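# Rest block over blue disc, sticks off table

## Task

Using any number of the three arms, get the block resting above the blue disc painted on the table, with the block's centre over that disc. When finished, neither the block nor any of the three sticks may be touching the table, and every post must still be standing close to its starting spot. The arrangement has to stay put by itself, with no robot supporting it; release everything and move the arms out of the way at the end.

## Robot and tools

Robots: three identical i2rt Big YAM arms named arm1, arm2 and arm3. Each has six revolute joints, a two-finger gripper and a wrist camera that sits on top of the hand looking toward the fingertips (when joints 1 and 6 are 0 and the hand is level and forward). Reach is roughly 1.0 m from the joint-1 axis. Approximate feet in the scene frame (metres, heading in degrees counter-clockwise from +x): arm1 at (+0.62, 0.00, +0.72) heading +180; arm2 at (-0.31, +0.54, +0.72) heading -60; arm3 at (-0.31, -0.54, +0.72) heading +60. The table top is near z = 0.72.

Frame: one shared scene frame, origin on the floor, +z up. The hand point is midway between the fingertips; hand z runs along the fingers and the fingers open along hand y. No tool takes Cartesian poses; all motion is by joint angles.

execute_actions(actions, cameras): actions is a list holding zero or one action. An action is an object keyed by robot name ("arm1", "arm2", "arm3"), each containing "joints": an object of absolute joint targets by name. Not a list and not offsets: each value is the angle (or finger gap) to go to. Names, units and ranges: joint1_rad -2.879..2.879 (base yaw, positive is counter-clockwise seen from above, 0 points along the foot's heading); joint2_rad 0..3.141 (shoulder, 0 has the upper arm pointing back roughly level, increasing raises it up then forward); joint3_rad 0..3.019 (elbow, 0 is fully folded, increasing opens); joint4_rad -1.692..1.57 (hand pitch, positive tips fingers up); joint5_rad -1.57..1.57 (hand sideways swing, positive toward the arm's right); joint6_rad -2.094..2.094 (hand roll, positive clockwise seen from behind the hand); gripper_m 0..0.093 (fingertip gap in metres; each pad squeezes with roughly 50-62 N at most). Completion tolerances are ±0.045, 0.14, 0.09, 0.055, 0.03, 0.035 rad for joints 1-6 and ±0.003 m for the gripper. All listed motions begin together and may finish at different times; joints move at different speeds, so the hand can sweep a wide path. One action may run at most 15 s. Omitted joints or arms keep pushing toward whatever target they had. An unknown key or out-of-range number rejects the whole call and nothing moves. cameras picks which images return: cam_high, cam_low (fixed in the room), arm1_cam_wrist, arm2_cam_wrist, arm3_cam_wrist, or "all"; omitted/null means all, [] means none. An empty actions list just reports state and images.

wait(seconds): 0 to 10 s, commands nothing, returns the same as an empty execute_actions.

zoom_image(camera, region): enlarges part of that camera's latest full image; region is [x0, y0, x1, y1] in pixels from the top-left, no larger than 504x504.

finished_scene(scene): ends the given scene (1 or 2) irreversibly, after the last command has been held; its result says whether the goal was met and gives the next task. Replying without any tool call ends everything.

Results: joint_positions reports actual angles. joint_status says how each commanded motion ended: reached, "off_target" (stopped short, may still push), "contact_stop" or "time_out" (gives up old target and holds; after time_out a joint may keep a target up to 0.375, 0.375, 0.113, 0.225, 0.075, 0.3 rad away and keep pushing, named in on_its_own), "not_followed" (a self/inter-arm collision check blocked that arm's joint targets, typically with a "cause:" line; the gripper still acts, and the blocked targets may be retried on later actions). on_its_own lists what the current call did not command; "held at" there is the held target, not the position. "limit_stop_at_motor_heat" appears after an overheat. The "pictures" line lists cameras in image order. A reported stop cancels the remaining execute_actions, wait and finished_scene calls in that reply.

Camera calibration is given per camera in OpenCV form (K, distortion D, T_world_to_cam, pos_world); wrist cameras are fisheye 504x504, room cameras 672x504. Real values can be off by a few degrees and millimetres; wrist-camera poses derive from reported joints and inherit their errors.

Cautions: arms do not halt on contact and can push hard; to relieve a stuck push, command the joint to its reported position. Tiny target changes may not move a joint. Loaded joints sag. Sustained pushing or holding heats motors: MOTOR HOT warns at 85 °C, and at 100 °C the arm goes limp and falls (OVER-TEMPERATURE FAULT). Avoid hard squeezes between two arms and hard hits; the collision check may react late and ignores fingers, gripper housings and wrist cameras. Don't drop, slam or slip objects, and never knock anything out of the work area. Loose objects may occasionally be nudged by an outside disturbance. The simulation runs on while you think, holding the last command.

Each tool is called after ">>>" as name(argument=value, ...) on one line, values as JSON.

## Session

>>> execute_actions(actions=[])

>>> zoom_image(camera="cam_high", region=[190, 140, 510, 420])

Scene clock: 0.00 s.
Motor temperatures (°C, as the motors report them): arm1=[18 19 17 19 19 17] | arm2=[21 18 19 18 21 18] | arm3=[17 20 20 18 20 19]
arm1.joint_positions: joint1_rad=-0.166 joint2_rad=+0.443 joint3_rad=+1.390 joint4_rad=-1.159 joint5_rad=+0.219 joint6_rad=-0.229 gripper_m=+0.094
arm1.joint_status: not commanded
arm1.hand: x=+0.4655 y=+0.0598 z=+1.3975 quat_wxyz=(-0.214, +0.771, -0.046, -0.598) (m; scene frame)
arm2.joint_positions: joint1_rad=+0.364 joint2_rad=+0.540 joint3_rad=+1.352 joint4_rad=-1.461 joint5_rad=+0.148 joint6_rad=+0.330 gripper_m=+0.094
arm2.joint_status: not commanded
arm2.hand: x=-0.1762 y=+0.3909 z=+1.2623 quat_wxyz=(-0.417, -0.471, -0.763, +0.148) (m; scene frame)
arm3.joint_positions: joint1_rad=-0.293 joint2_rad=+0.528 joint3_rad=+1.457 joint4_rad=-1.207 joint5_rad=-0.243 joint6_rad=-0.155 gripper_m=+0.094
arm3.joint_status: not commanded
arm3.hand: x=-0.1963 y=-0.3710 z=+1.4038 quat_wxyz=(-0.533, +0.423, -0.678, -0.279) (m; scene frame)
pictures: arm1_cam_wrist, arm2_cam_wrist, arm3_cam_wrist, cam_high, cam_low
camera_calibration (this result's frames):
arm1_cam_wrist: T_world_to_cam=[[0.321676, 0.902712, 0.28572, -0.602598], [0.776339, -0.0787014, -0.625383, 0.520078], [-0.542054, 0.422987, -0.726126, 1.36015], [0, 0, 0, 1]] pos_world=[0.527362, 0.00957581, 1.48507]
arm2_cam_wrist: T_world_to_cam=[[-0.840386, -0.514083, -0.171671, 0.265545], [-0.459114, 0.843561, -0.278602, -0.0520306], [0.28804, -0.155316, -0.944939, 1.43052], [0, 0, 0, 1]] pos_world=[-0.212773, 0.402586, 1.38284]
arm3_cam_wrist: T_world_to_cam=[[0.869146, -0.489073, 0.0734378, -0.11184], [-0.341936, -0.701546, -0.62523, 0.561796], [0.357304, 0.518305, -0.776977, 1.47382], [0, 0, 0, 1]] pos_world=[-0.237298, -0.424461, 1.50459]
Images, in order (width x height): arm1_cam_wrist 504x504, arm2_cam_wrist 504x504, arm3_cam_wrist 504x504, cam_high 672x504, cam_low 672x504.

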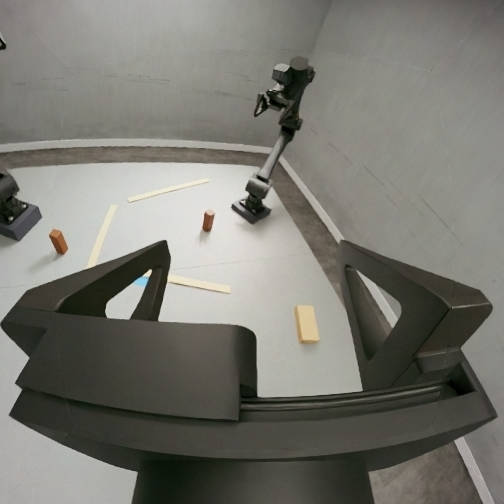

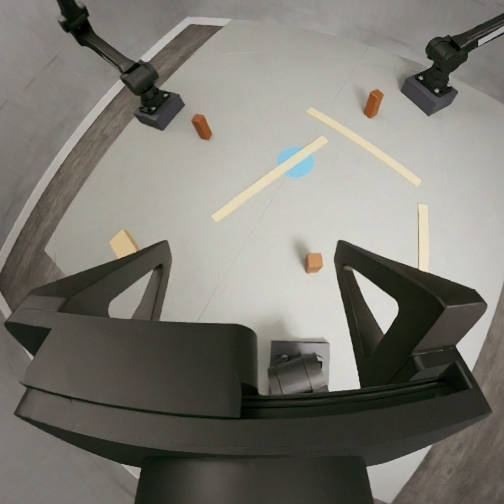

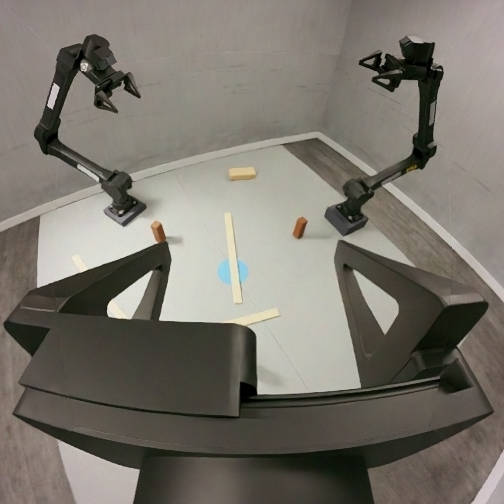

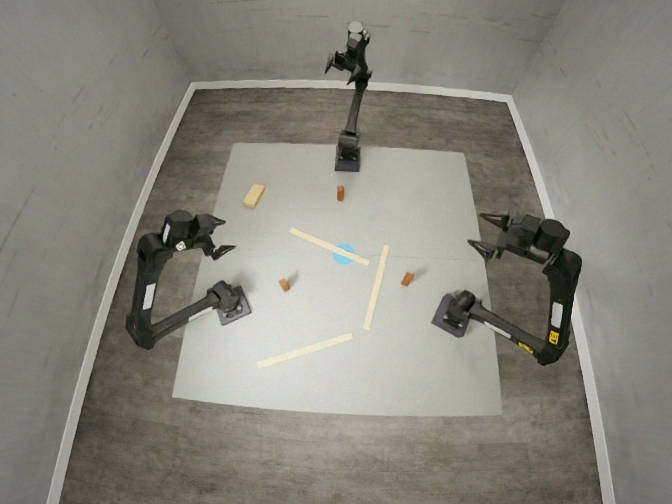

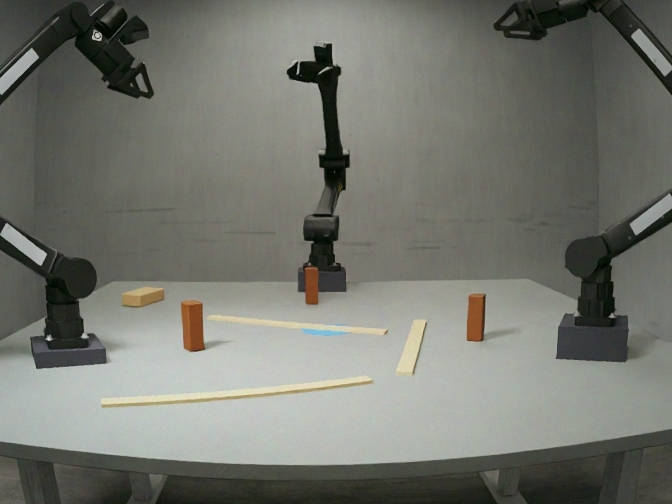

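Region (190, 140, 510, 420) of cam_high's 672x504 image, scaled by 1.575, with more detail than that image has; it fills the top 441 rows of this view, and the rest is white.

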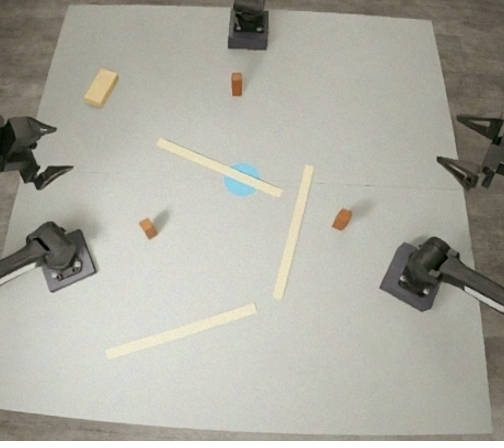

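>>> execute_actions(actions=[{"arm1":{"joints":{"joint1_rad":-0.262,"joint2_rad":1.7,"joint3_rad":1.471,"joint4_rad":-1.06,"joint5_rad":0,"joint6_rad":-1.47}},"arm2":{"joints":{"joint1_rad":-1.105,"joint2_rad":1.25,"joint3_rad":0.904,"joint4_rad":-0.9,"joint5_rad":0,"joint6_rad":-0.98}},"arm3":{"joints":{"joint1_rad":0.297,"joint2_rad":1.35,"joint3_rad":0.918,"joint4_rad":-0.81,"joint5_rad":0,"joint6_rad":1.61}}}], cameras=[])

>>> execute_actions(actions=[{"arm1":{"joints":{"joint2_rad":1.98}},"arm2":{"joints":{"joint2_rad":1.55}},"arm3":{"joints":{"joint2_rad":1.65}}}])

Scene clock: 3.57 s.
Motor temperatures (°C, as the motors report them): arm1=[18 19 18 19 19 17] | arm2=[21 18 19 18 21 18] | arm3=[17 21 21 18 20 19]
arm1.joint_positions: joint1_rad=-0.253 joint2_rad=+1.697 joint3_rad=+1.459 joint4_rad=-1.073 joint5_rad=+0.004 joint6_rad=-1.454 gripper_m=+0.094
arm1.joint_status: all done
arm1.hand: x=+0.0702 y=+0.1484 z=+0.9578 quat_wxyz=(-0.106, +0.820, +0.556, -0.083) (m; scene frame)
arm2.joint_positions: joint1_rad=-1.106 joint2_rad=+1.258 joint3_rad=+0.902 joint4_rad=-0.911 joint5_rad=+0.001 joint6_rad=-0.972 gripper_m=+0.094
arm2.joint_status: all done
arm2.hand: x=-0.5368 y=+0.2061 z=+0.8960 quat_wxyz=(+0.008, -0.559, -0.815, +0.152) (m; scene frame)
arm3.joint_positions: joint1_rad=+0.303 joint2_rad=+1.357 joint3_rad=+0.878 joint4_rad=-0.830 joint5_rad=-0.003 joint6_rad=+1.595 gripper_m=+0.094
arm3.joint_status: all done
arm3.hand: x=-0.2310 y=-0.1335 z=+0.8848 quat_wxyz=(-0.003, -0.107, -0.986, -0.127) (m; scene frame)
pictures: none
No camera images: the call's "cameras" was empty. Leave "cameras" out to get every camera's image.

Scene clock: 4.73 s.
Motor temperatures (°C, as the motors report them): arm1=[18 19 18 19 19 17] | arm2=[21 18 20 18 21 18] | arm3=[17 21 21 18 20 19]
arm1.joint_positions: joint1_rad=-0.253 joint2_rad=+2.006 joint3_rad=+1.459 joint4_rad=-1.072 joint5_rad=+0.004 joint6_rad=-1.455 gripper_m=+0.094
arm1.joint_status: all done
arm1.hand: x=+0.0823 y=+0.1467 z=+0.7885 quat_wxyz=(+0.010, +0.828, +0.560, +0.018) (m; scene frame)
arm2.joint_positions: joint1_rad=-1.106 joint2_rad=+1.558 joint3_rad=+0.902 joint4_rad=-0.911 joint5_rad=+0.001 joint6_rad=-0.972 gripper_m=+0.094
arm2.joint_status: all done
arm2.hand: x=-0.5309 y=+0.2177 z=+0.7831 quat_wxyz=(+0.008, -0.566, -0.824, +0.002) (m; scene frame)
arm3.joint_positions: joint1_rad=+0.303 joint2_rad=+1.671 joint3_rad=+0.880 joint4_rad=-0.825 joint5_rad=-0.003 joint6_rad=+1.596 gripper_m=+0.094
arm3.joint_status: all done
arm3.hand: x=-0.2376 y=-0.1595 z=+0.7668 quat_wxyz=(+0.010, -0.107, -0.994, +0.026) (m; scene frame)
pictures: arm1_cam_wrist, arm2_cam_wrist, arm3_cam_wrist, cam_high, cam_low
camera_calibration (this result's frames):
arm1_cam_wrist: T_world_to_cam=[[-0.932125, 0.36, -0.039275, 0.0552421], [0.258907, 0.738317, 0.62278, -0.61793], [0.253198, 0.57034, -0.781411, 0.630019], [0, 0, 0, 1]] pos_world=[0.0519597, 0.0770159, 0.879307]
arm2_cam_wrist: T_world_to_cam=[[-0.934333, -0.356323, 0.00744807, -0.428285], [-0.28384, 0.756585, 0.589079, -0.769754], [-0.215538, 0.548282, -0.808041, 0.52527], [0, 0, 0, 1]] pos_world=[-0.505432, 0.141781, 0.881075]
arm3_cam_wrist: T_world_to_cam=[[-0.213318, -0.975326, 0.056883, -0.247818], [-0.78448, 0.205698, 0.585047, -0.590705], [-0.582312, 0.0801773, -0.809002, 0.615468], [0, 0, 0, 1]] pos_world=[-0.157866, -0.169543, 0.857602]
Images, in order (width x height): arm1_cam_wrist 504x504, arm2_cam_wrist 504x504, arm3_cam_wrist 504x504, cam_high 672x504, cam_low 672x504.

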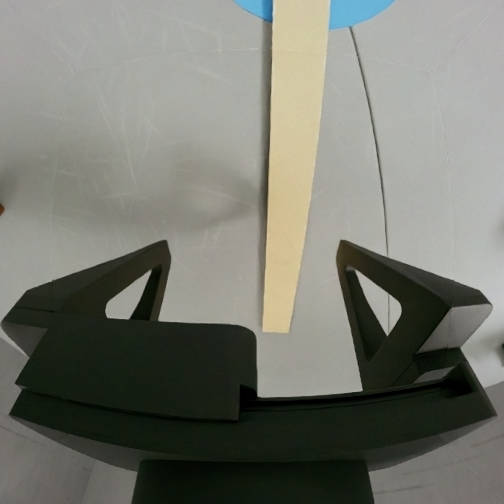

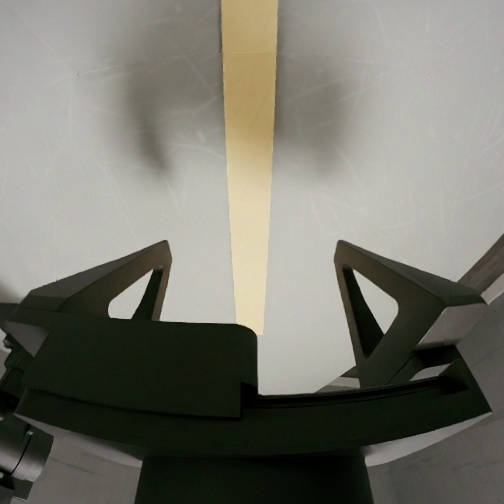

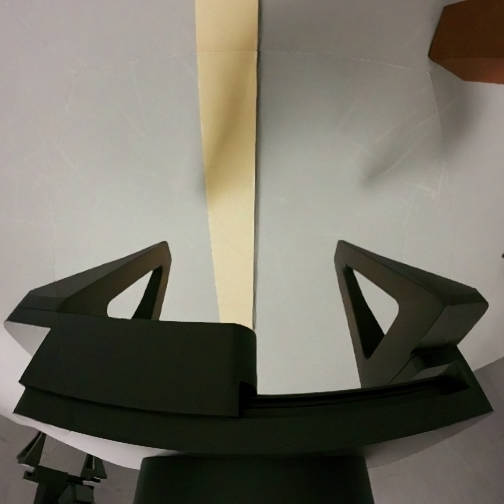

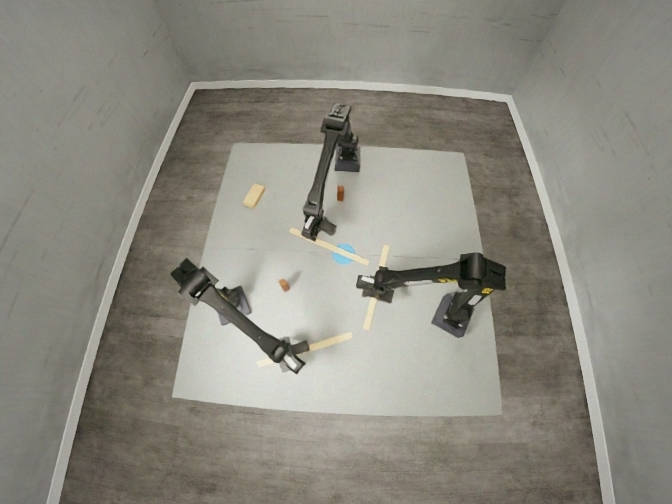

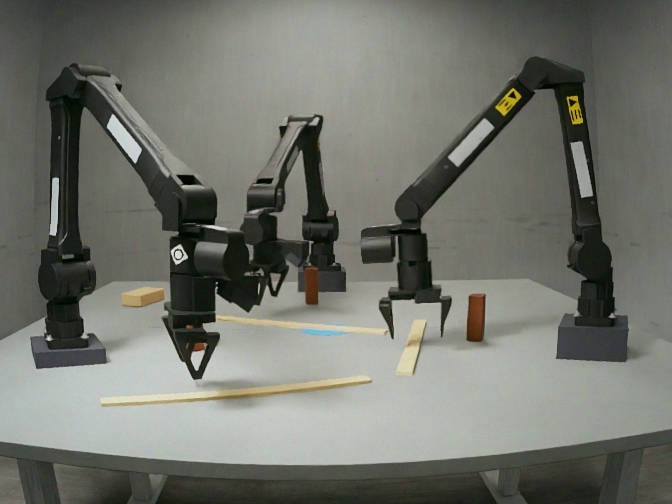

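>>> execute_actions(actions=[{"arm1":{"joints":{"joint1_rad":-0.285,"joint2_rad":2.11,"joint4_rad":-0.93}},"arm2":{"joints":{"joint2_rad":1.65,"joint3_rad":0.845,"joint4_rad":-0.76}},"arm3":{"joints":{"joint2_rad":1.74,"joint3_rad":0.84,"joint4_rad":-0.655}}}], cameras=["arm1_cam_wrist","arm2_cam_wrist","arm3_cam_wrist"])

Scene clock: 6.30 s.
Motor temperatures (°C, as the motors report them): arm1=[18 20 18 19 19 17] | arm2=[21 18 20 18 21 18] | arm3=[17 21 21 18 20 19]
arm1.joint_positions: joint1_rad=-0.277 joint2_rad=+2.098 joint3_rad=+1.461 joint4_rad=-0.942 joint5_rad=+0.003 joint6_rad=-1.455 gripper_m=+0.094
arm1.joint_status: all done
arm1.hand: x=+0.0679 y=+0.1655 z=+0.7384 quat_wxyz=(-0.005, +0.835, +0.551, +0.004) (m; scene frame)
arm2.joint_positions: joint1_rad=-1.106 joint2_rad=+1.649 joint3_rad=+0.851 joint4_rad=-0.773 joint5_rad=+0.001 joint6_rad=-0.972 gripper_m=+0.094
arm2.joint_status: all done
arm2.hand: x=-0.5299 y=+0.2202 z=+0.7356 quat_wxyz=(+0.008, -0.566, -0.824, +0.000) (m; scene frame)
arm3.joint_positions: joint1_rad=+0.303 joint2_rad=+1.729 joint3_rad=+0.841 joint4_rad=-0.672 joint5_rad=-0.002 joint6_rad=+1.596 gripper_m=+0.094
arm3.joint_status: all done
arm3.hand: x=-0.2365 y=-0.1524 z=+0.7349 quat_wxyz=(+0.007, -0.108, -0.994, -0.002) (m; scene frame)
pictures: arm1_cam_wrist, arm2_cam_wrist, arm3_cam_wrist
camera_calibration (this result's frames):
arm1_cam_wrist: T_world_to_cam=[[-0.924241, 0.38181, 0.000287875, -0.000284533], [0.299965, 0.725654, 0.619231, -0.594942], [0.23622, 0.572405, -0.785209, 0.587358], [0, 0, 0, 1]] pos_world=[0.0394534, 0.0956238, 0.829606]
arm2_cam_wrist: T_world_to_cam=[[-0.933953, -0.357363, 0.00481978, -0.423764], [-0.285637, 0.75447, 0.59092, -0.745224], [-0.214809, 0.550514, -0.806716, 0.484651], [0, 0, 0, 1]] pos_world=[-0.504532, 0.144005, 0.833386]
arm3_cam_wrist: T_world_to_cam=[[-0.215065, -0.976599, 0.00123261, -0.198531], [-0.790826, 0.174895, 0.58652, -0.579936], [-0.573011, 0.125165, -0.809934, 0.599476], [0, 0, 0, 1]] pos_world=[-0.157819, -0.167491, 0.825924]
Images, in order (width x height): arm1_cam_wrist 504x504, arm2_cam_wrist 504x504, arm3_cam_wrist 504x504.

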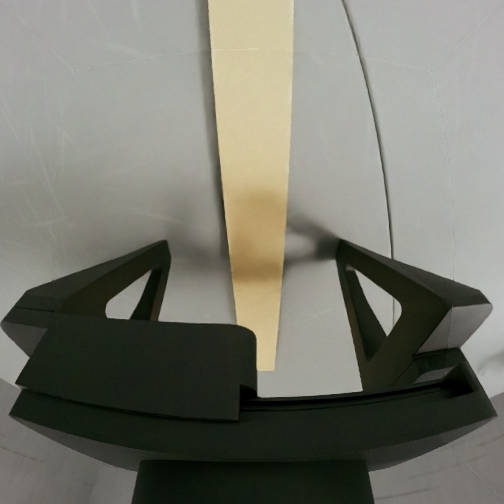

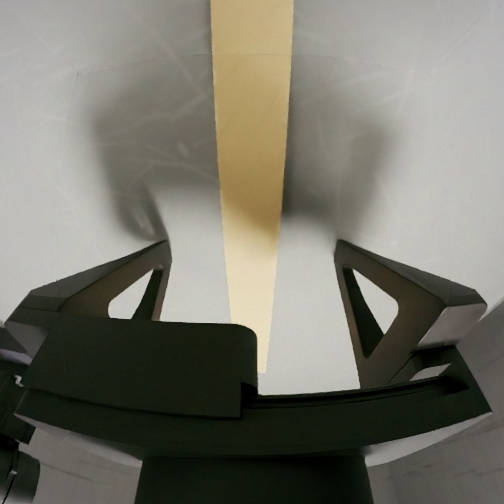

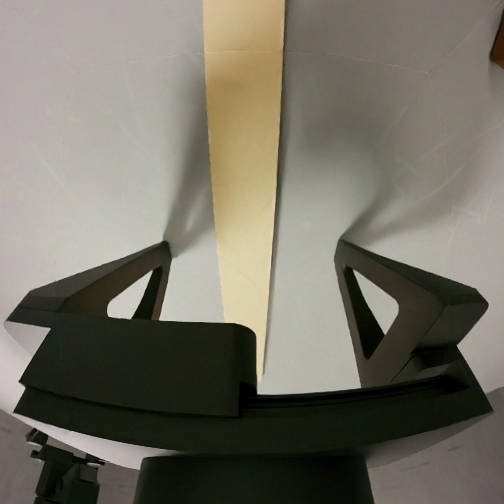

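>>> execute_actions(actions=[{"arm1":{"joints":{"joint2_rad":2.13,"joint6_rad":-1.43}}}], cameras=[])

>>> execute_actions(actions=[{"arm1":{"joints":{"gripper_m":0}},"arm2":{"joints":{"gripper_m":0}},"arm3":{"joints":{"gripper_m":0}}}], cameras=[])

>>> execute_actions(actions=[{"arm1":{"joints":{"joint2_rad":1.75,"joint4_rad":-1.15}},"arm2":{"joints":{"joint2_rad":1.436,"joint3_rad":1.09,"joint4_rad":-1.06}},"arm3":{"joints":{"joint2_rad":1.51,"joint3_rad":1.075,"joint4_rad":-0.935}}}], cameras=["cam_low","cam_high"])

Scene clock: 7.97 s.
Motor temperatures (°C, as the motors report them): arm1=[18 20 18 19 19 17] | arm2=[21 18 20 18 21 18] | arm3=[17 21 21 18 20 19]
arm1.joint_positions: joint1_rad=-0.277 joint2_rad=+2.099 joint3_rad=+1.461 joint4_rad=-0.942 joint5_rad=+0.002 joint6_rad=-1.448 gripper_m=+0.094
arm1.joint_status: all done
arm1.hand: x=+0.0681 y=+0.1653 z=+0.7377 quat_wxyz=(-0.004, +0.837, +0.548, +0.004) (m; scene frame)
arm2.joint_positions: joint1_rad=-1.106 joint2_rad=+1.649 joint3_rad=+0.851 joint4_rad=-0.773 joint5_rad=+0.001 joint6_rad=-0.972 gripper_m=+0.094
arm2.joint_status: not commanded
arm2.hand: x=-0.5299 y=+0.2202 z=+0.7356 quat_wxyz=(+0.008, -0.566, -0.824, +0.000) (m; scene frame)
arm3.joint_positions: joint1_rad=+0.303 joint2_rad=+1.729 joint3_rad=+0.841 joint4_rad=-0.672 joint5_rad=-0.002 joint6_rad=+1.596 gripper_m=+0.094
arm3.joint_status: not commanded
arm3.hand: x=-0.2365 y=-0.1524 z=+0.7349 quat_wxyz=(+0.007, -0.108, -0.994, -0.002) (m; scene frame)
pictures: none
No camera images: the call's "cameras" was empty. Leave "cameras" out to get every camera's image.

Scene clock: 8.70 s.
Motor temperatures (°C, as the motors report them): arm1=[18 20 19 19 19 17] | arm2=[21 18 20 18 21 18] | arm3=[17 21 21 18 20 19]
arm1.joint_positions: joint1_rad=-0.277 joint2_rad=+2.101 joint3_rad=+1.461 joint4_rad=-0.941 joint5_rad=+0.002 joint6_rad=-1.445 gripper_m=+0.027
arm1.joint_status: gripper_m off_target (ended at +0.027, target +0.000)
arm1.hand: x=+0.0680 y=+0.1654 z=+0.7369 quat_wxyz=(-0.004, +0.838, +0.546, +0.005) (m; scene frame)
arm2.joint_positions: joint1_rad=-1.106 joint2_rad=+1.649 joint3_rad=+0.851 joint4_rad=-0.773 joint5_rad=+0.001 joint6_rad=-0.973 gripper_m=+0.027
arm2.joint_status: gripper_m off_target (ended at +0.027, target +0.000)
arm2.hand: x=-0.5299 y=+0.2201 z=+0.7356 quat_wxyz=(+0.008, -0.566, -0.825, +0.000) (m; scene frame)
arm3.joint_positions: joint1_rad=+0.303 joint2_rad=+1.730 joint3_rad=+0.841 joint4_rad=-0.671 joint5_rad=-0.002 joint6_rad=+1.597 gripper_m=+0.027
arm3.joint_status: gripper_m off_target (ended at +0.027, target +0.000)
arm3.hand: x=-0.2365 y=-0.1522 z=+0.7345 quat_wxyz=(+0.007, -0.108, -0.994, -0.002) (m; scene frame)
pictures: none
No camera images: the call's "cameras" was empty. Leave "cameras" out to get every camera's image.

Scene clock: 10.03 s.
Motor temperatures (°C, as the motors report them): arm1=[18 20 19 19 19 17] | arm2=[21 18 20 18 21 18] | arm3=[17 21 22 18 20 19]
arm1.joint_positions: joint1_rad=-0.277 joint2_rad=+1.744 joint3_rad=+1.457 joint4_rad=-1.138 joint5_rad=+0.002 joint6_rad=-1.443 gripper_m=+0.027
arm1.joint_status: all done
arm1.hand: x=+0.0883 y=+0.1575 z=+0.9280 quat_wxyz=(-0.063, +0.835, +0.544, -0.046) (m; scene frame)
arm2.joint_positions: joint1_rad=-1.106 joint2_rad=+1.432 joint3_rad=+1.072 joint4_rad=-1.049 joint5_rad=+0.001 joint6_rad=-0.973 gripper_m=+0.027
arm2.joint_status: all done
arm2.hand: x=-0.5554 y=+0.1792 z=+0.8899 quat_wxyz=(+0.008, -0.563, -0.822, +0.081) (m; scene frame)
arm3.joint_positions: joint1_rad=+0.303 joint2_rad=+1.507 joint3_rad=+1.060 joint4_rad=-0.920 joint5_rad=-0.001 joint6_rad=+1.598 gripper_m=+0.027
arm3.joint_status: all done
arm3.hand: x=-0.2213 y=-0.0852 z=+0.8899 quat_wxyz=(-0.001, -0.109, -0.989, -0.098) (m; scene frame)
pictures: cam_high, cam_low
Images, in order (width x height): cam_high 672x504, cam_low 672x504.

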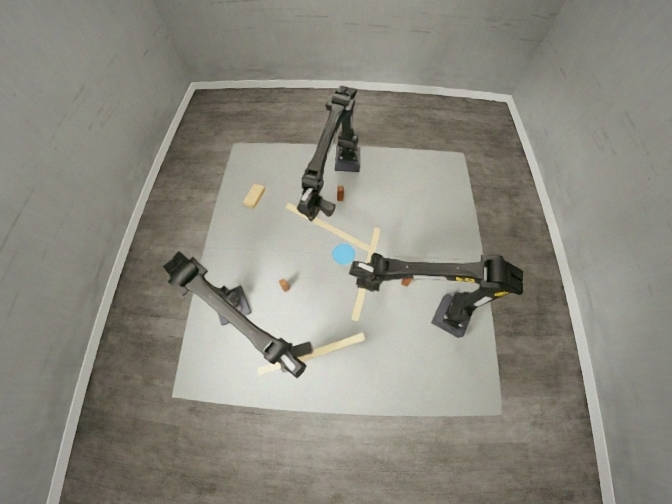

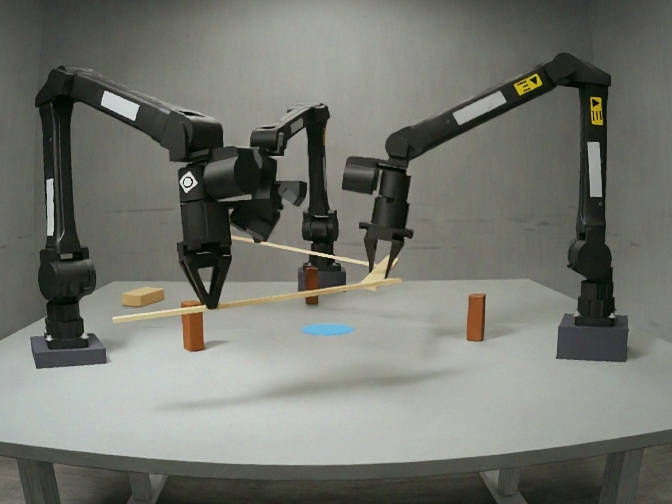

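>>> execute_actions(actions=[{"arm3":{"joints":{"joint1_rad":-0.5}},"arm2":{"joints":{"joint6_rad":-0.07}}}], cameras=[])

>>> execute_actions(actions=[{"arm1":{"joints":{"joint6_rad":-0.085}},"arm3":{"joints":{"joint6_rad":-0.09}},"arm2":{"joints":{"joint1_rad":-0.5}}}], cameras=[])

>>> execute_actions(actions=[{"arm1":{"joints":{"joint1_rad":-0.1,"joint2_rad":1.39,"joint3_rad":0.915,"joint4_rad":-0.915}},"arm3":{"joints":{"joint1_rad":-0.25}},"arm2":{"joints":{"joint1_rad":-0.17}}}])

Scene clock: 12.33 s.
Motor temperatures (°C, as the motors report them): arm1=[18 20 19 19 19 17] | arm2=[21 18 21 18 21 18] | arm3=[17 21 22 18 20 19]
arm1.joint_positions: joint1_rad=-0.277 joint2_rad=+1.744 joint3_rad=+1.457 joint4_rad=-1.138 joint5_rad=+0.003 joint6_rad=-1.442 gripper_m=+0.027
arm1.joint_status: not commanded
arm1.hand: x=+0.0884 y=+0.1575 z=+0.9280 quat_wxyz=(-0.063, +0.836, +0.544, -0.046) (m; scene frame)
arm2.joint_positions: joint1_rad=-1.106 joint2_rad=+1.432 joint3_rad=+1.072 joint4_rad=-1.049 joint5_rad=+0.001 joint6_rad=-0.079 gripper_m=+0.027
arm2.joint_status: all done
arm2.hand: x=-0.5554 y=+0.1792 z=+0.8899 quat_wxyz=(-0.028, -0.863, -0.498, +0.077) (m; scene frame)
arm3.joint_positions: joint1_rad=-0.505 joint2_rad=+1.508 joint3_rad=+1.060 joint4_rad=-0.920 joint5_rad=+0.000 joint6_rad=+1.599 gripper_m=+0.027
arm3.joint_status: all done
arm3.hand: x=+0.0778 y=-0.2877 z=+0.8861 quat_wxyz=(-0.042, -0.489, -0.867, -0.084) (m; scene frame)
pictures: none
No camera images: the call's "cameras" was empty. Leave "cameras" out to get every camera's image.

Scene clock: 14.57 s.
Motor temperatures (°C, as the motors report them): arm1=[18 20 20 19 19 17] | arm2=[21 18 21 18 21 18] | arm3=[17 21 22 18 20 19]
arm1.joint_positions: joint1_rad=-0.277 joint2_rad=+1.744 joint3_rad=+1.457 joint4_rad=-1.138 joint5_rad=+0.003 joint6_rad=-0.101 gripper_m=+0.027
arm1.joint_status: all done
arm1.hand: x=+0.0884 y=+0.1575 z=+0.9280 quat_wxyz=(-0.021, +0.993, -0.093, -0.075) (m; scene frame)
arm2.joint_positions: joint1_rad=-0.494 joint2_rad=+1.432 joint3_rad=+1.072 joint4_rad=-1.049 joint5_rad=-0.001 joint6_rad=-0.076 gripper_m=+0.027
arm2.joint_status: all done
arm2.hand: x=-0.3052 y=+0.1020 z=+0.8862 quat_wxyz=(-0.048, -0.675, -0.734, +0.060) (m; scene frame)
arm3.joint_positions: joint1_rad=-0.505 joint2_rad=+1.508 joint3_rad=+1.060 joint4_rad=-0.920 joint5_rad=+0.000 joint6_rad=-0.076 gripper_m=+0.027
arm3.joint_status: all done
arm3.hand: x=+0.0778 y=-0.2877 z=+0.8861 quat_wxyz=(-0.090, +0.317, -0.944, -0.025) (m; scene frame)
pictures: none
No camera images: the call's "cameras" was empty. Leave "cameras" out to get every camera's image.

Scene clock: 16.03 s.
Motor temperatures (°C, as the motors report them): arm1=[18 20 20 19 19 17] | arm2=[21 18 21 18 21 18] | arm3=[17 21 23 18 20 19]
arm1.joint_positions: joint1_rad=-0.091 joint2_rad=+1.387 joint3_rad=+0.906 joint4_rad=-0.923 joint5_rad=+0.001 joint6_rad=-0.086 gripper_m=+0.027
arm1.joint_status: all done
arm1.hand: x=+0.2243 y=+0.0401 z=+0.8813 quat_wxyz=(-0.014, +0.996, -0.008, -0.086) (m; scene frame)
arm2.joint_positions: joint1_rad=-0.162 joint2_rad=+1.433 joint3_rad=+1.072 joint4_rad=-1.049 joint5_rad=-0.001 joint6_rad=-0.073 gripper_m=+0.027
arm2.joint_status: all done
arm2.hand: x=-0.1641 y=+0.1266 z=+0.8844 quat_wxyz=(-0.057, -0.546, -0.835, +0.049) (m; scene frame)
arm3.joint_positions: joint1_rad=-0.255 joint2_rad=+1.511 joint3_rad=+1.060 joint4_rad=-0.926 joint5_rad=+0.003 joint6_rad=-0.076 gripper_m=+0.027
arm3.joint_status: all done
arm3.hand: x=+0.0038 y=-0.2013 z=+0.8851 quat_wxyz=(-0.083, +0.432, -0.897, -0.035) (m; scene frame)
pictures: arm1_cam_wrist, arm2_cam_wrist, arm3_cam_wrist, cam_high, cam_low
camera_calibration (this result's frames):
arm1_cam_wrist: T_world_to_cam=[[0.00548512, 0.999633, 0.0265378, -0.0643637], [0.885537, -0.0171838, 0.464252, -0.604325], [0.464537, 0.0209537, -0.885306, 0.793592], [0, 0, 0, 1]] pos_world=[0.166852, 0.0373267, 0.984839]
arm2_cam_wrist: T_world_to_cam=[[-0.917093, -0.398421, 0.0141543, -0.116578], [-0.349289, 0.820103, 0.453241, -0.555117], [-0.192189, 0.410721, -0.891276, 0.830972], [0, 0, 0, 1]] pos_world=[-0.141106, 0.0675088, 0.993877]
arm3_cam_wrist: T_world_to_cam=[[0.780249, -0.625339, 0.0127729, -0.138032], [-0.572289, -0.70552, 0.418003, -0.49831], [-0.252382, -0.333456, -0.908356, 0.858483], [0, 0, 0, 1]] pos_world=[0.0391875, -0.151618, 0.989866]
Images, in order (width x height): arm1_cam_wrist 504x504, arm2_cam_wrist 504x504, arm3_cam_wrist 504x504, cam_high 672x504, cam_low 672x504.

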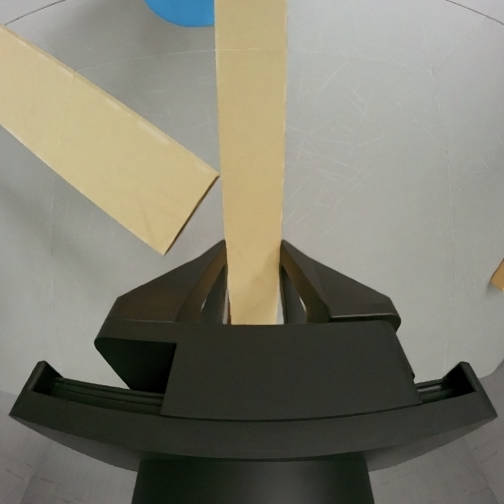

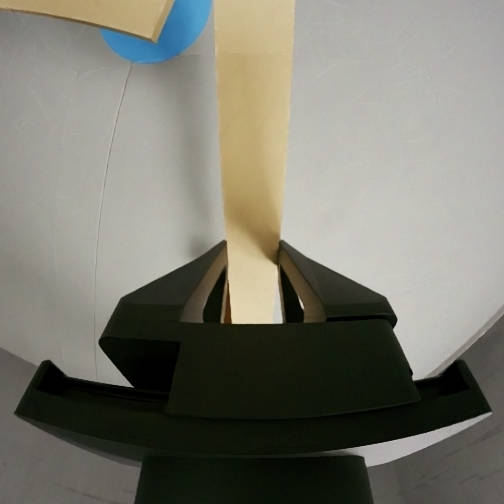

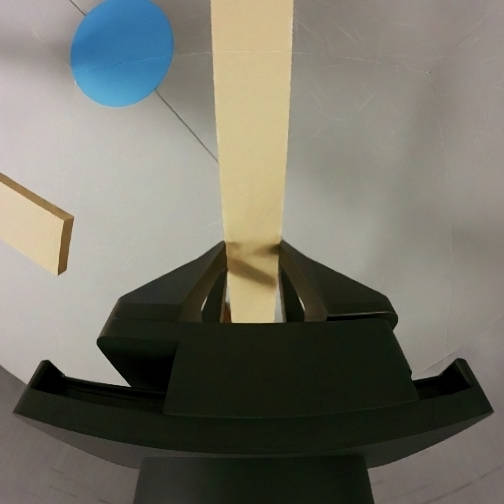

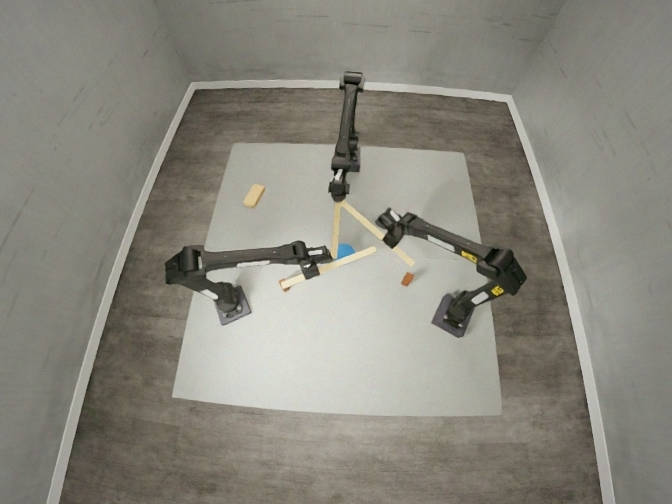

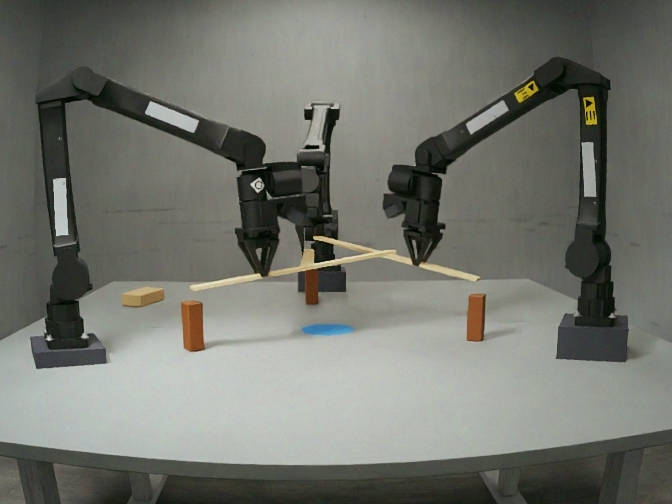

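>>> zoom_image(camera="cam_low", region=[250, 200, 430, 310])

Region (250, 200, 430, 310) of cam_low's 672x504 image, scaled by 2.800, with more detail than that image has.

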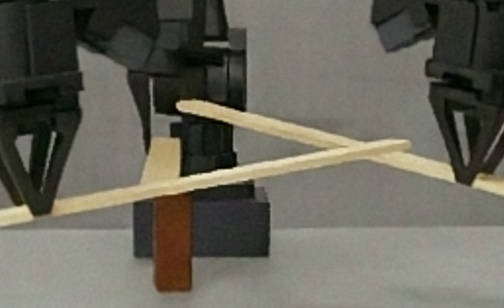

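>>> execute_actions(actions=[{"arm1":{"joints":{"joint2_rad":1.285,"joint3_rad":0.825,"joint4_rad":-0.78}},"arm3":{"joints":{"joint1_rad":-0.2}}}], cameras=["cam_low","arm2_cam_wrist","arm1_cam_wrist"])

>>> zoom_image(camera="cam_low", region=[250, 200, 430, 310])

Scene clock: 17.80 s.
Motor temperatures (°C, as the motors report them): arm1=[18 20 20 19 19 17] | arm2=[21 18 22 18 21 18] | arm3=[17 22 23 18 20 19]
arm1.joint_positions: joint1_rad=-0.091 joint2_rad=+1.301 joint3_rad=+0.822 joint4_rad=-0.802 joint5_rad=+0.001 joint6_rad=-0.086 gripper_m=+0.027
arm1.joint_status: all done
arm1.hand: x=+0.2271 y=+0.0398 z=+0.8875 quat_wxyz=(-0.020, +0.989, -0.008, -0.147) (m; scene frame)
arm2.joint_positions: joint1_rad=-0.162 joint2_rad=+1.433 joint3_rad=+1.072 joint4_rad=-1.049 joint5_rad=-0.001 joint6_rad=-0.073 gripper_m=+0.027
arm2.joint_status: not commanded
arm2.hand: x=-0.1641 y=+0.1266 z=+0.8844 quat_wxyz=(-0.057, -0.546, -0.835, +0.049) (m; scene frame)
arm3.joint_positions: joint1_rad=-0.198 joint2_rad=+1.511 joint3_rad=+1.060 joint4_rad=-0.926 joint5_rad=+0.002 joint6_rad=-0.077 gripper_m=+0.027
arm3.joint_status: all done
arm3.hand: x=-0.0161 y=-0.1838 z=+0.8853 quat_wxyz=(-0.082, +0.458, -0.884, -0.038) (m; scene frame)
pictures: arm1_cam_wrist, arm2_cam_wrist, cam_low
camera_calibration (this result's frames):
arm1_cam_wrist: T_world_to_cam=[[0.00812109, 0.999231, 0.0383681, -0.0752629], [0.935931, -0.0211053, 0.35155, -0.520971], [0.352089, 0.0330549, -0.935383, 0.867199], [0, 0, 0, 1]] pos_world=[0.182873, 0.0355446, 0.997197]
arm2_cam_wrist: T_world_to_cam=[[-0.917093, -0.398421, 0.0141543, -0.116578], [-0.349289, 0.820103, 0.453241, -0.555117], [-0.192189, 0.410721, -0.891276, 0.830972], [0, 0, 0, 1]] pos_world=[-0.141106, 0.0675088, 0.993877]
Images, in order (width x height): arm1_cam_wrist 504x504, arm2_cam_wrist 504x504, cam_low 672x504.

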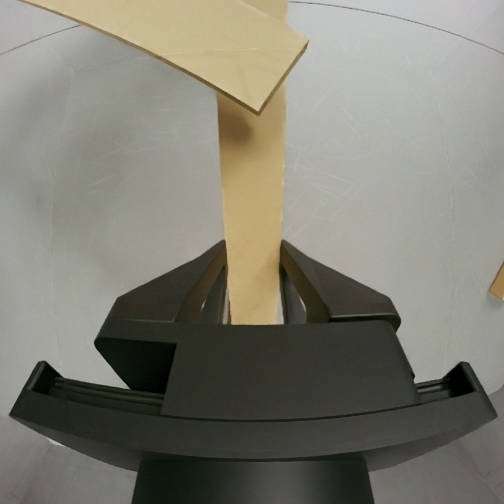

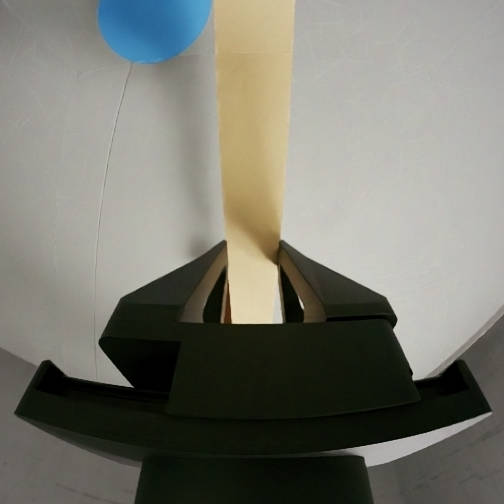

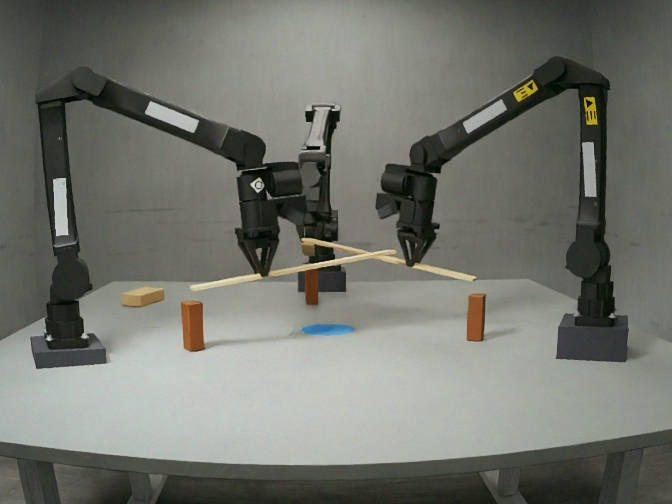

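Region (250, 200, 430, 310) of cam_low's 672x504 image, scaled by 2.800, with more detail than that image has.

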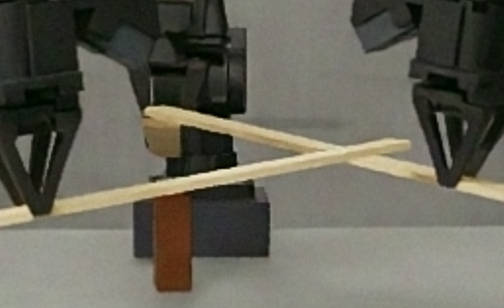

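>>> execute_actions(actions=[{"arm2":{"joints":{"joint1_rad":-0.115}},"arm3":{"joints":{"joint1_rad":-0.115}}}], cameras=["cam_low","arm3_cam_wrist","arm2_cam_wrist"])

Scene clock: 18.83 s.
Motor temperatures (°C, as the motors report them): arm1=[18 20 20 19 19 17] | arm2=[21 18 22 18 21 18] | arm3=[17 22 23 18 20 19]
arm1.joint_positions: joint1_rad=-0.091 joint2_rad=+1.301 joint3_rad=+0.822 joint4_rad=-0.802 joint5_rad=+0.001 joint6_rad=-0.086 gripper_m=+0.027
arm1.joint_status: not commanded
arm1.hand: x=+0.2271 y=+0.0398 z=+0.8875 quat_wxyz=(-0.020, +0.989, -0.008, -0.147) (m; scene frame)
arm2.joint_positions: joint1_rad=-0.116 joint2_rad=+1.433 joint3_rad=+1.072 joint4_rad=-1.049 joint5_rad=-0.001 joint6_rad=-0.073 gripper_m=+0.027
arm2.joint_status: all done
arm2.hand: x=-0.1453 y=+0.1338 z=+0.8842 quat_wxyz=(-0.058, -0.526, -0.847, +0.047) (m; scene frame)
arm3.joint_positions: joint1_rad=-0.108 joint2_rad=+1.511 joint3_rad=+1.060 joint4_rad=-0.926 joint5_rad=+0.002 joint6_rad=-0.077 gripper_m=+0.027
arm3.joint_status: all done
arm3.hand: x=-0.0488 y=-0.1590 z=+0.8856 quat_wxyz=(-0.080, +0.497, -0.863, -0.042) (m; scene frame)
pictures: arm2_cam_wrist, arm3_cam_wrist, cam_low
camera_calibration (this result's frames):
arm2_cam_wrist: T_world_to_cam=[[-0.897592, -0.440606, 0.0139673, -0.0878319], [-0.387009, 0.802784, 0.45361, -0.557794], [-0.211076, 0.401751, -0.891091, 0.829791], [0, 0, 0, 1]] pos_world=[-0.119559, 0.075719, 0.993666]
arm3_cam_wrist: T_world_to_cam=[[0.864269, -0.502935, 0.0097976, -0.044354], [-0.460721, -0.783609, 0.416765, -0.504707], [-0.201928, -0.364711, -0.908961, 0.857798], [0, 0, 0, 1]] pos_world=[-0.020982, -0.104951, 0.990484]
Images, in order (width x height): arm2_cam_wrist 504x504, arm3_cam_wrist 504x504, cam_low 672x504.

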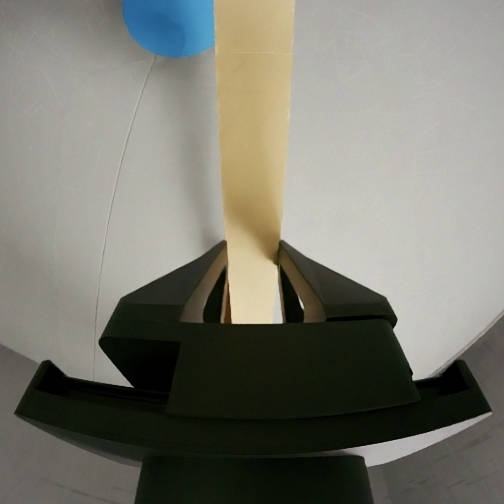

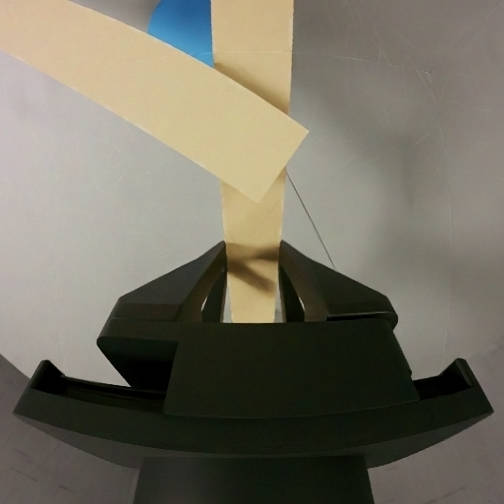

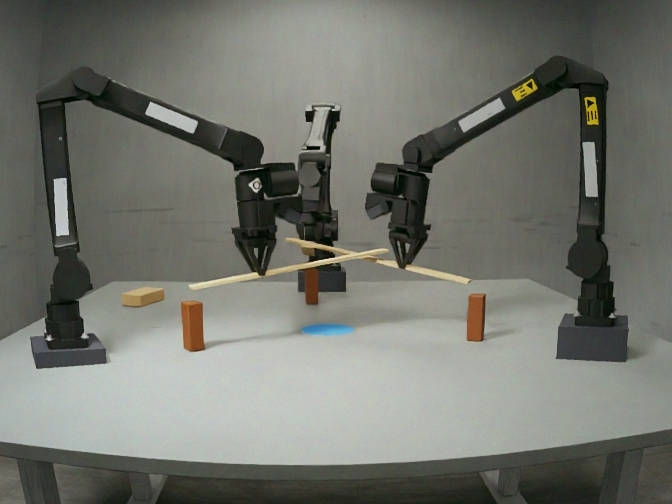

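>>> execute_actions(actions=[{"arm2":{"joints":{"joint1_rad":-0.045}},"arm3":{"joints":{"joint3_rad":1.0}}}], cameras=[])

>>> execute_actions(actions=[{"arm1":{"joints":{"joint2_rad":1.385}},"arm2":{"joints":{"joint2_rad":1.47,"joint3_rad":1.012,"joint4_rad":-1.01}},"arm3":{"joints":{"joint2_rad":1.545}}}])

>>> zoom_image(camera="cam_high", region=[260, 160, 440, 310])

>>> zoom_image(camera="cam_low", region=[160, 220, 510, 360])

Scene clock: 20.00 s.
Motor temperatures (°C, as the motors report them): arm1=[18 20 20 19 19 17] | arm2=[21 18 22 18 21 18] | arm3=[17 22 23 18 20 19]
arm1.joint_positions: joint1_rad=-0.091 joint2_rad=+1.301 joint3_rad=+0.822 joint4_rad=-0.802 joint5_rad=+0.001 joint6_rad=-0.086 gripper_m=+0.027
arm1.joint_status: not commanded
arm1.hand: x=+0.2271 y=+0.0398 z=+0.8875 quat_wxyz=(-0.020, +0.989, -0.008, -0.147) (m; scene frame)
arm2.joint_positions: joint1_rad=-0.042 joint2_rad=+1.433 joint3_rad=+1.072 joint4_rad=-1.051 joint5_rad=+0.000 joint6_rad=-0.072 gripper_m=+0.027
arm2.joint_status: all done
arm2.hand: x=-0.1165 y=+0.1472 z=+0.8839 quat_wxyz=(-0.059, -0.495, -0.866, +0.044) (m; scene frame)
arm3.joint_positions: joint1_rad=-0.108 joint2_rad=+1.511 joint3_rad=+0.996 joint4_rad=-0.926 joint5_rad=+0.002 joint6_rad=-0.077 gripper_m=+0.027
arm3.joint_status: all done
arm3.hand: x=-0.0644 y=-0.1813 z=+0.8619 quat_wxyz=(-0.052, +0.499, -0.865, -0.029) (m; scene frame)
pictures: none
No camera images: the call's "cameras" was empty. Leave "cameras" out to get every camera's image.

Scene clock: 20.83 s.
Motor temperatures (°C, as the motors report them): arm1=[18 20 20 19 19 17] | arm2=[21 18 22 18 21 18] | arm3=[17 22 23 18 20 19]
arm1.joint_positions: joint1_rad=-0.091 joint2_rad=+1.388 joint3_rad=+0.822 joint4_rad=-0.797 joint5_rad=+0.001 joint6_rad=-0.086 gripper_m=+0.027
arm1.joint_status: all done
arm1.hand: x=+0.2295 y=+0.0399 z=+0.8553 quat_wxyz=(-0.016, +0.994, -0.008, -0.107) (m; scene frame)
arm2.joint_positions: joint1_rad=-0.042 joint2_rad=+1.465 joint3_rad=+1.019 joint4_rad=-1.022 joint5_rad=+0.000 joint6_rad=-0.072 gripper_m=+0.027
arm2.joint_status: all done
arm2.hand: x=-0.1233 y=+0.1603 z=+0.8513 quat_wxyz=(-0.035, -0.496, -0.867, +0.029) (m; scene frame)
arm3.joint_positions: joint1_rad=-0.109 joint2_rad=+1.539 joint3_rad=+0.996 joint4_rad=-0.926 joint5_rad=+0.002 joint6_rad=-0.077 gripper_m=+0.027
arm3.joint_status: all done
arm3.hand: x=-0.0652 y=-0.1829 z=+0.8504 quat_wxyz=(-0.039, +0.499, -0.866, -0.023) (m; scene frame)
pictures: arm1_cam_wrist, arm2_cam_wrist, arm3_cam_wrist, cam_high, cam_low
camera_calibration (this result's frames):
arm1_cam_wrist: T_world_to_cam=[[0.006221, 0.999512, 0.0306144, -0.0671077], [0.904306, -0.0186911, 0.426474, -0.568808], [0.426838, 0.0250317, -0.903981, 0.79263], [0, 0, 0, 1]] pos_world=[0.176469, 0.0366025, 0.96116]
arm2_cam_wrist: T_world_to_cam=[[-0.863331, -0.504541, 0.00990677, -0.0380253], [-0.430897, 0.747251, 0.505909, -0.596719], [-0.262655, 0.432499, -0.86253, 0.758774], [0, 0, 0, 1]] pos_world=[-0.0906571, 0.0985448, 0.956727]
arm3_cam_wrist: T_world_to_cam=[[0.864619, -0.50242, 0.00292399, -0.0359254], [-0.436874, -0.74892, 0.498257, -0.577637], [-0.248144, -0.43208, -0.867025, 0.762785], [0, 0, 0, 1]] pos_world=[-0.032012, -0.12107, 0.949269]
Images, in order (width x height): arm1_cam_wrist 504x504, arm2_cam_wrist 504x504, arm3_cam_wrist 504x504, cam_high 672x504, cam_low 672x504.

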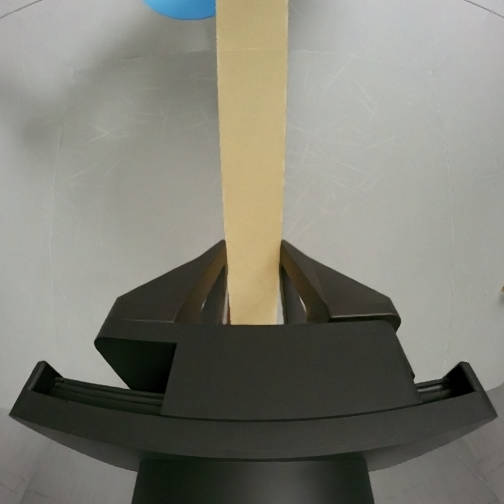

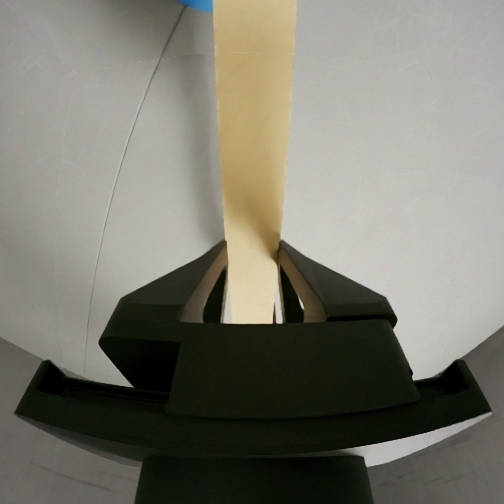

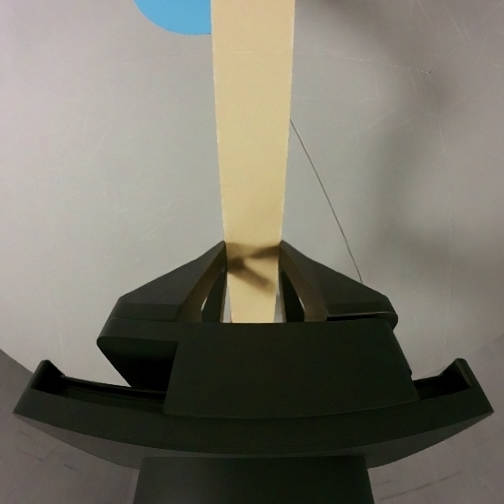

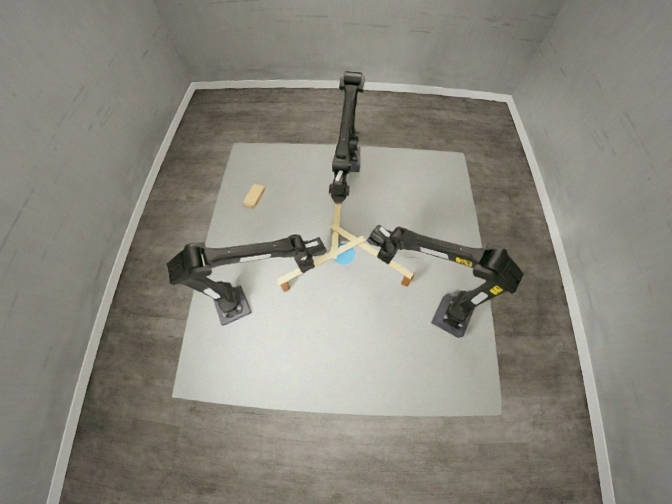

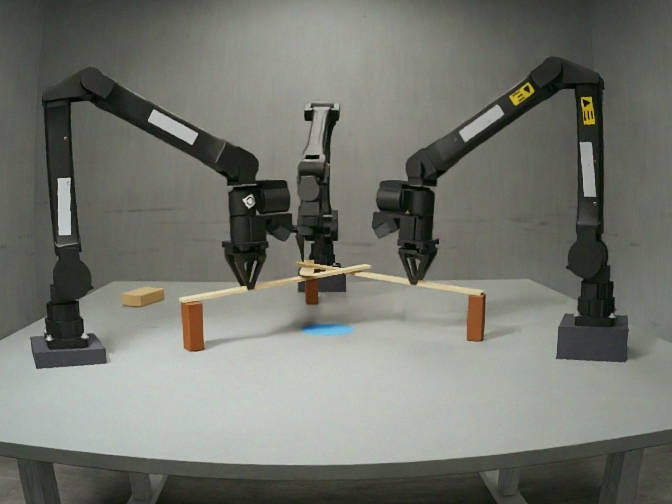

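Region (260, 160, 440, 310) of cam_high's 672x504 image, scaled by 2.800, with more detail than that image has.

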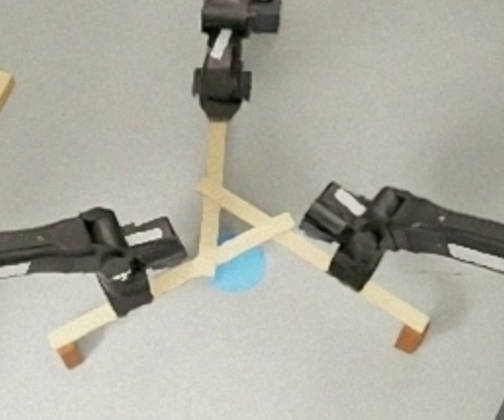

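Region (160, 220, 510, 360) of cam_low's 672x504 image, scaled by 1.440, with more detail than that image has; it fills the top 202 rows of this view, and the rest is white.

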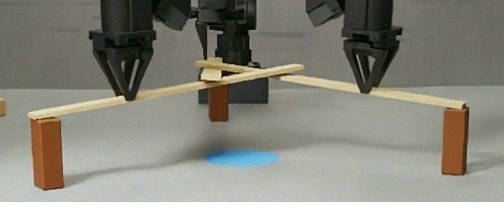

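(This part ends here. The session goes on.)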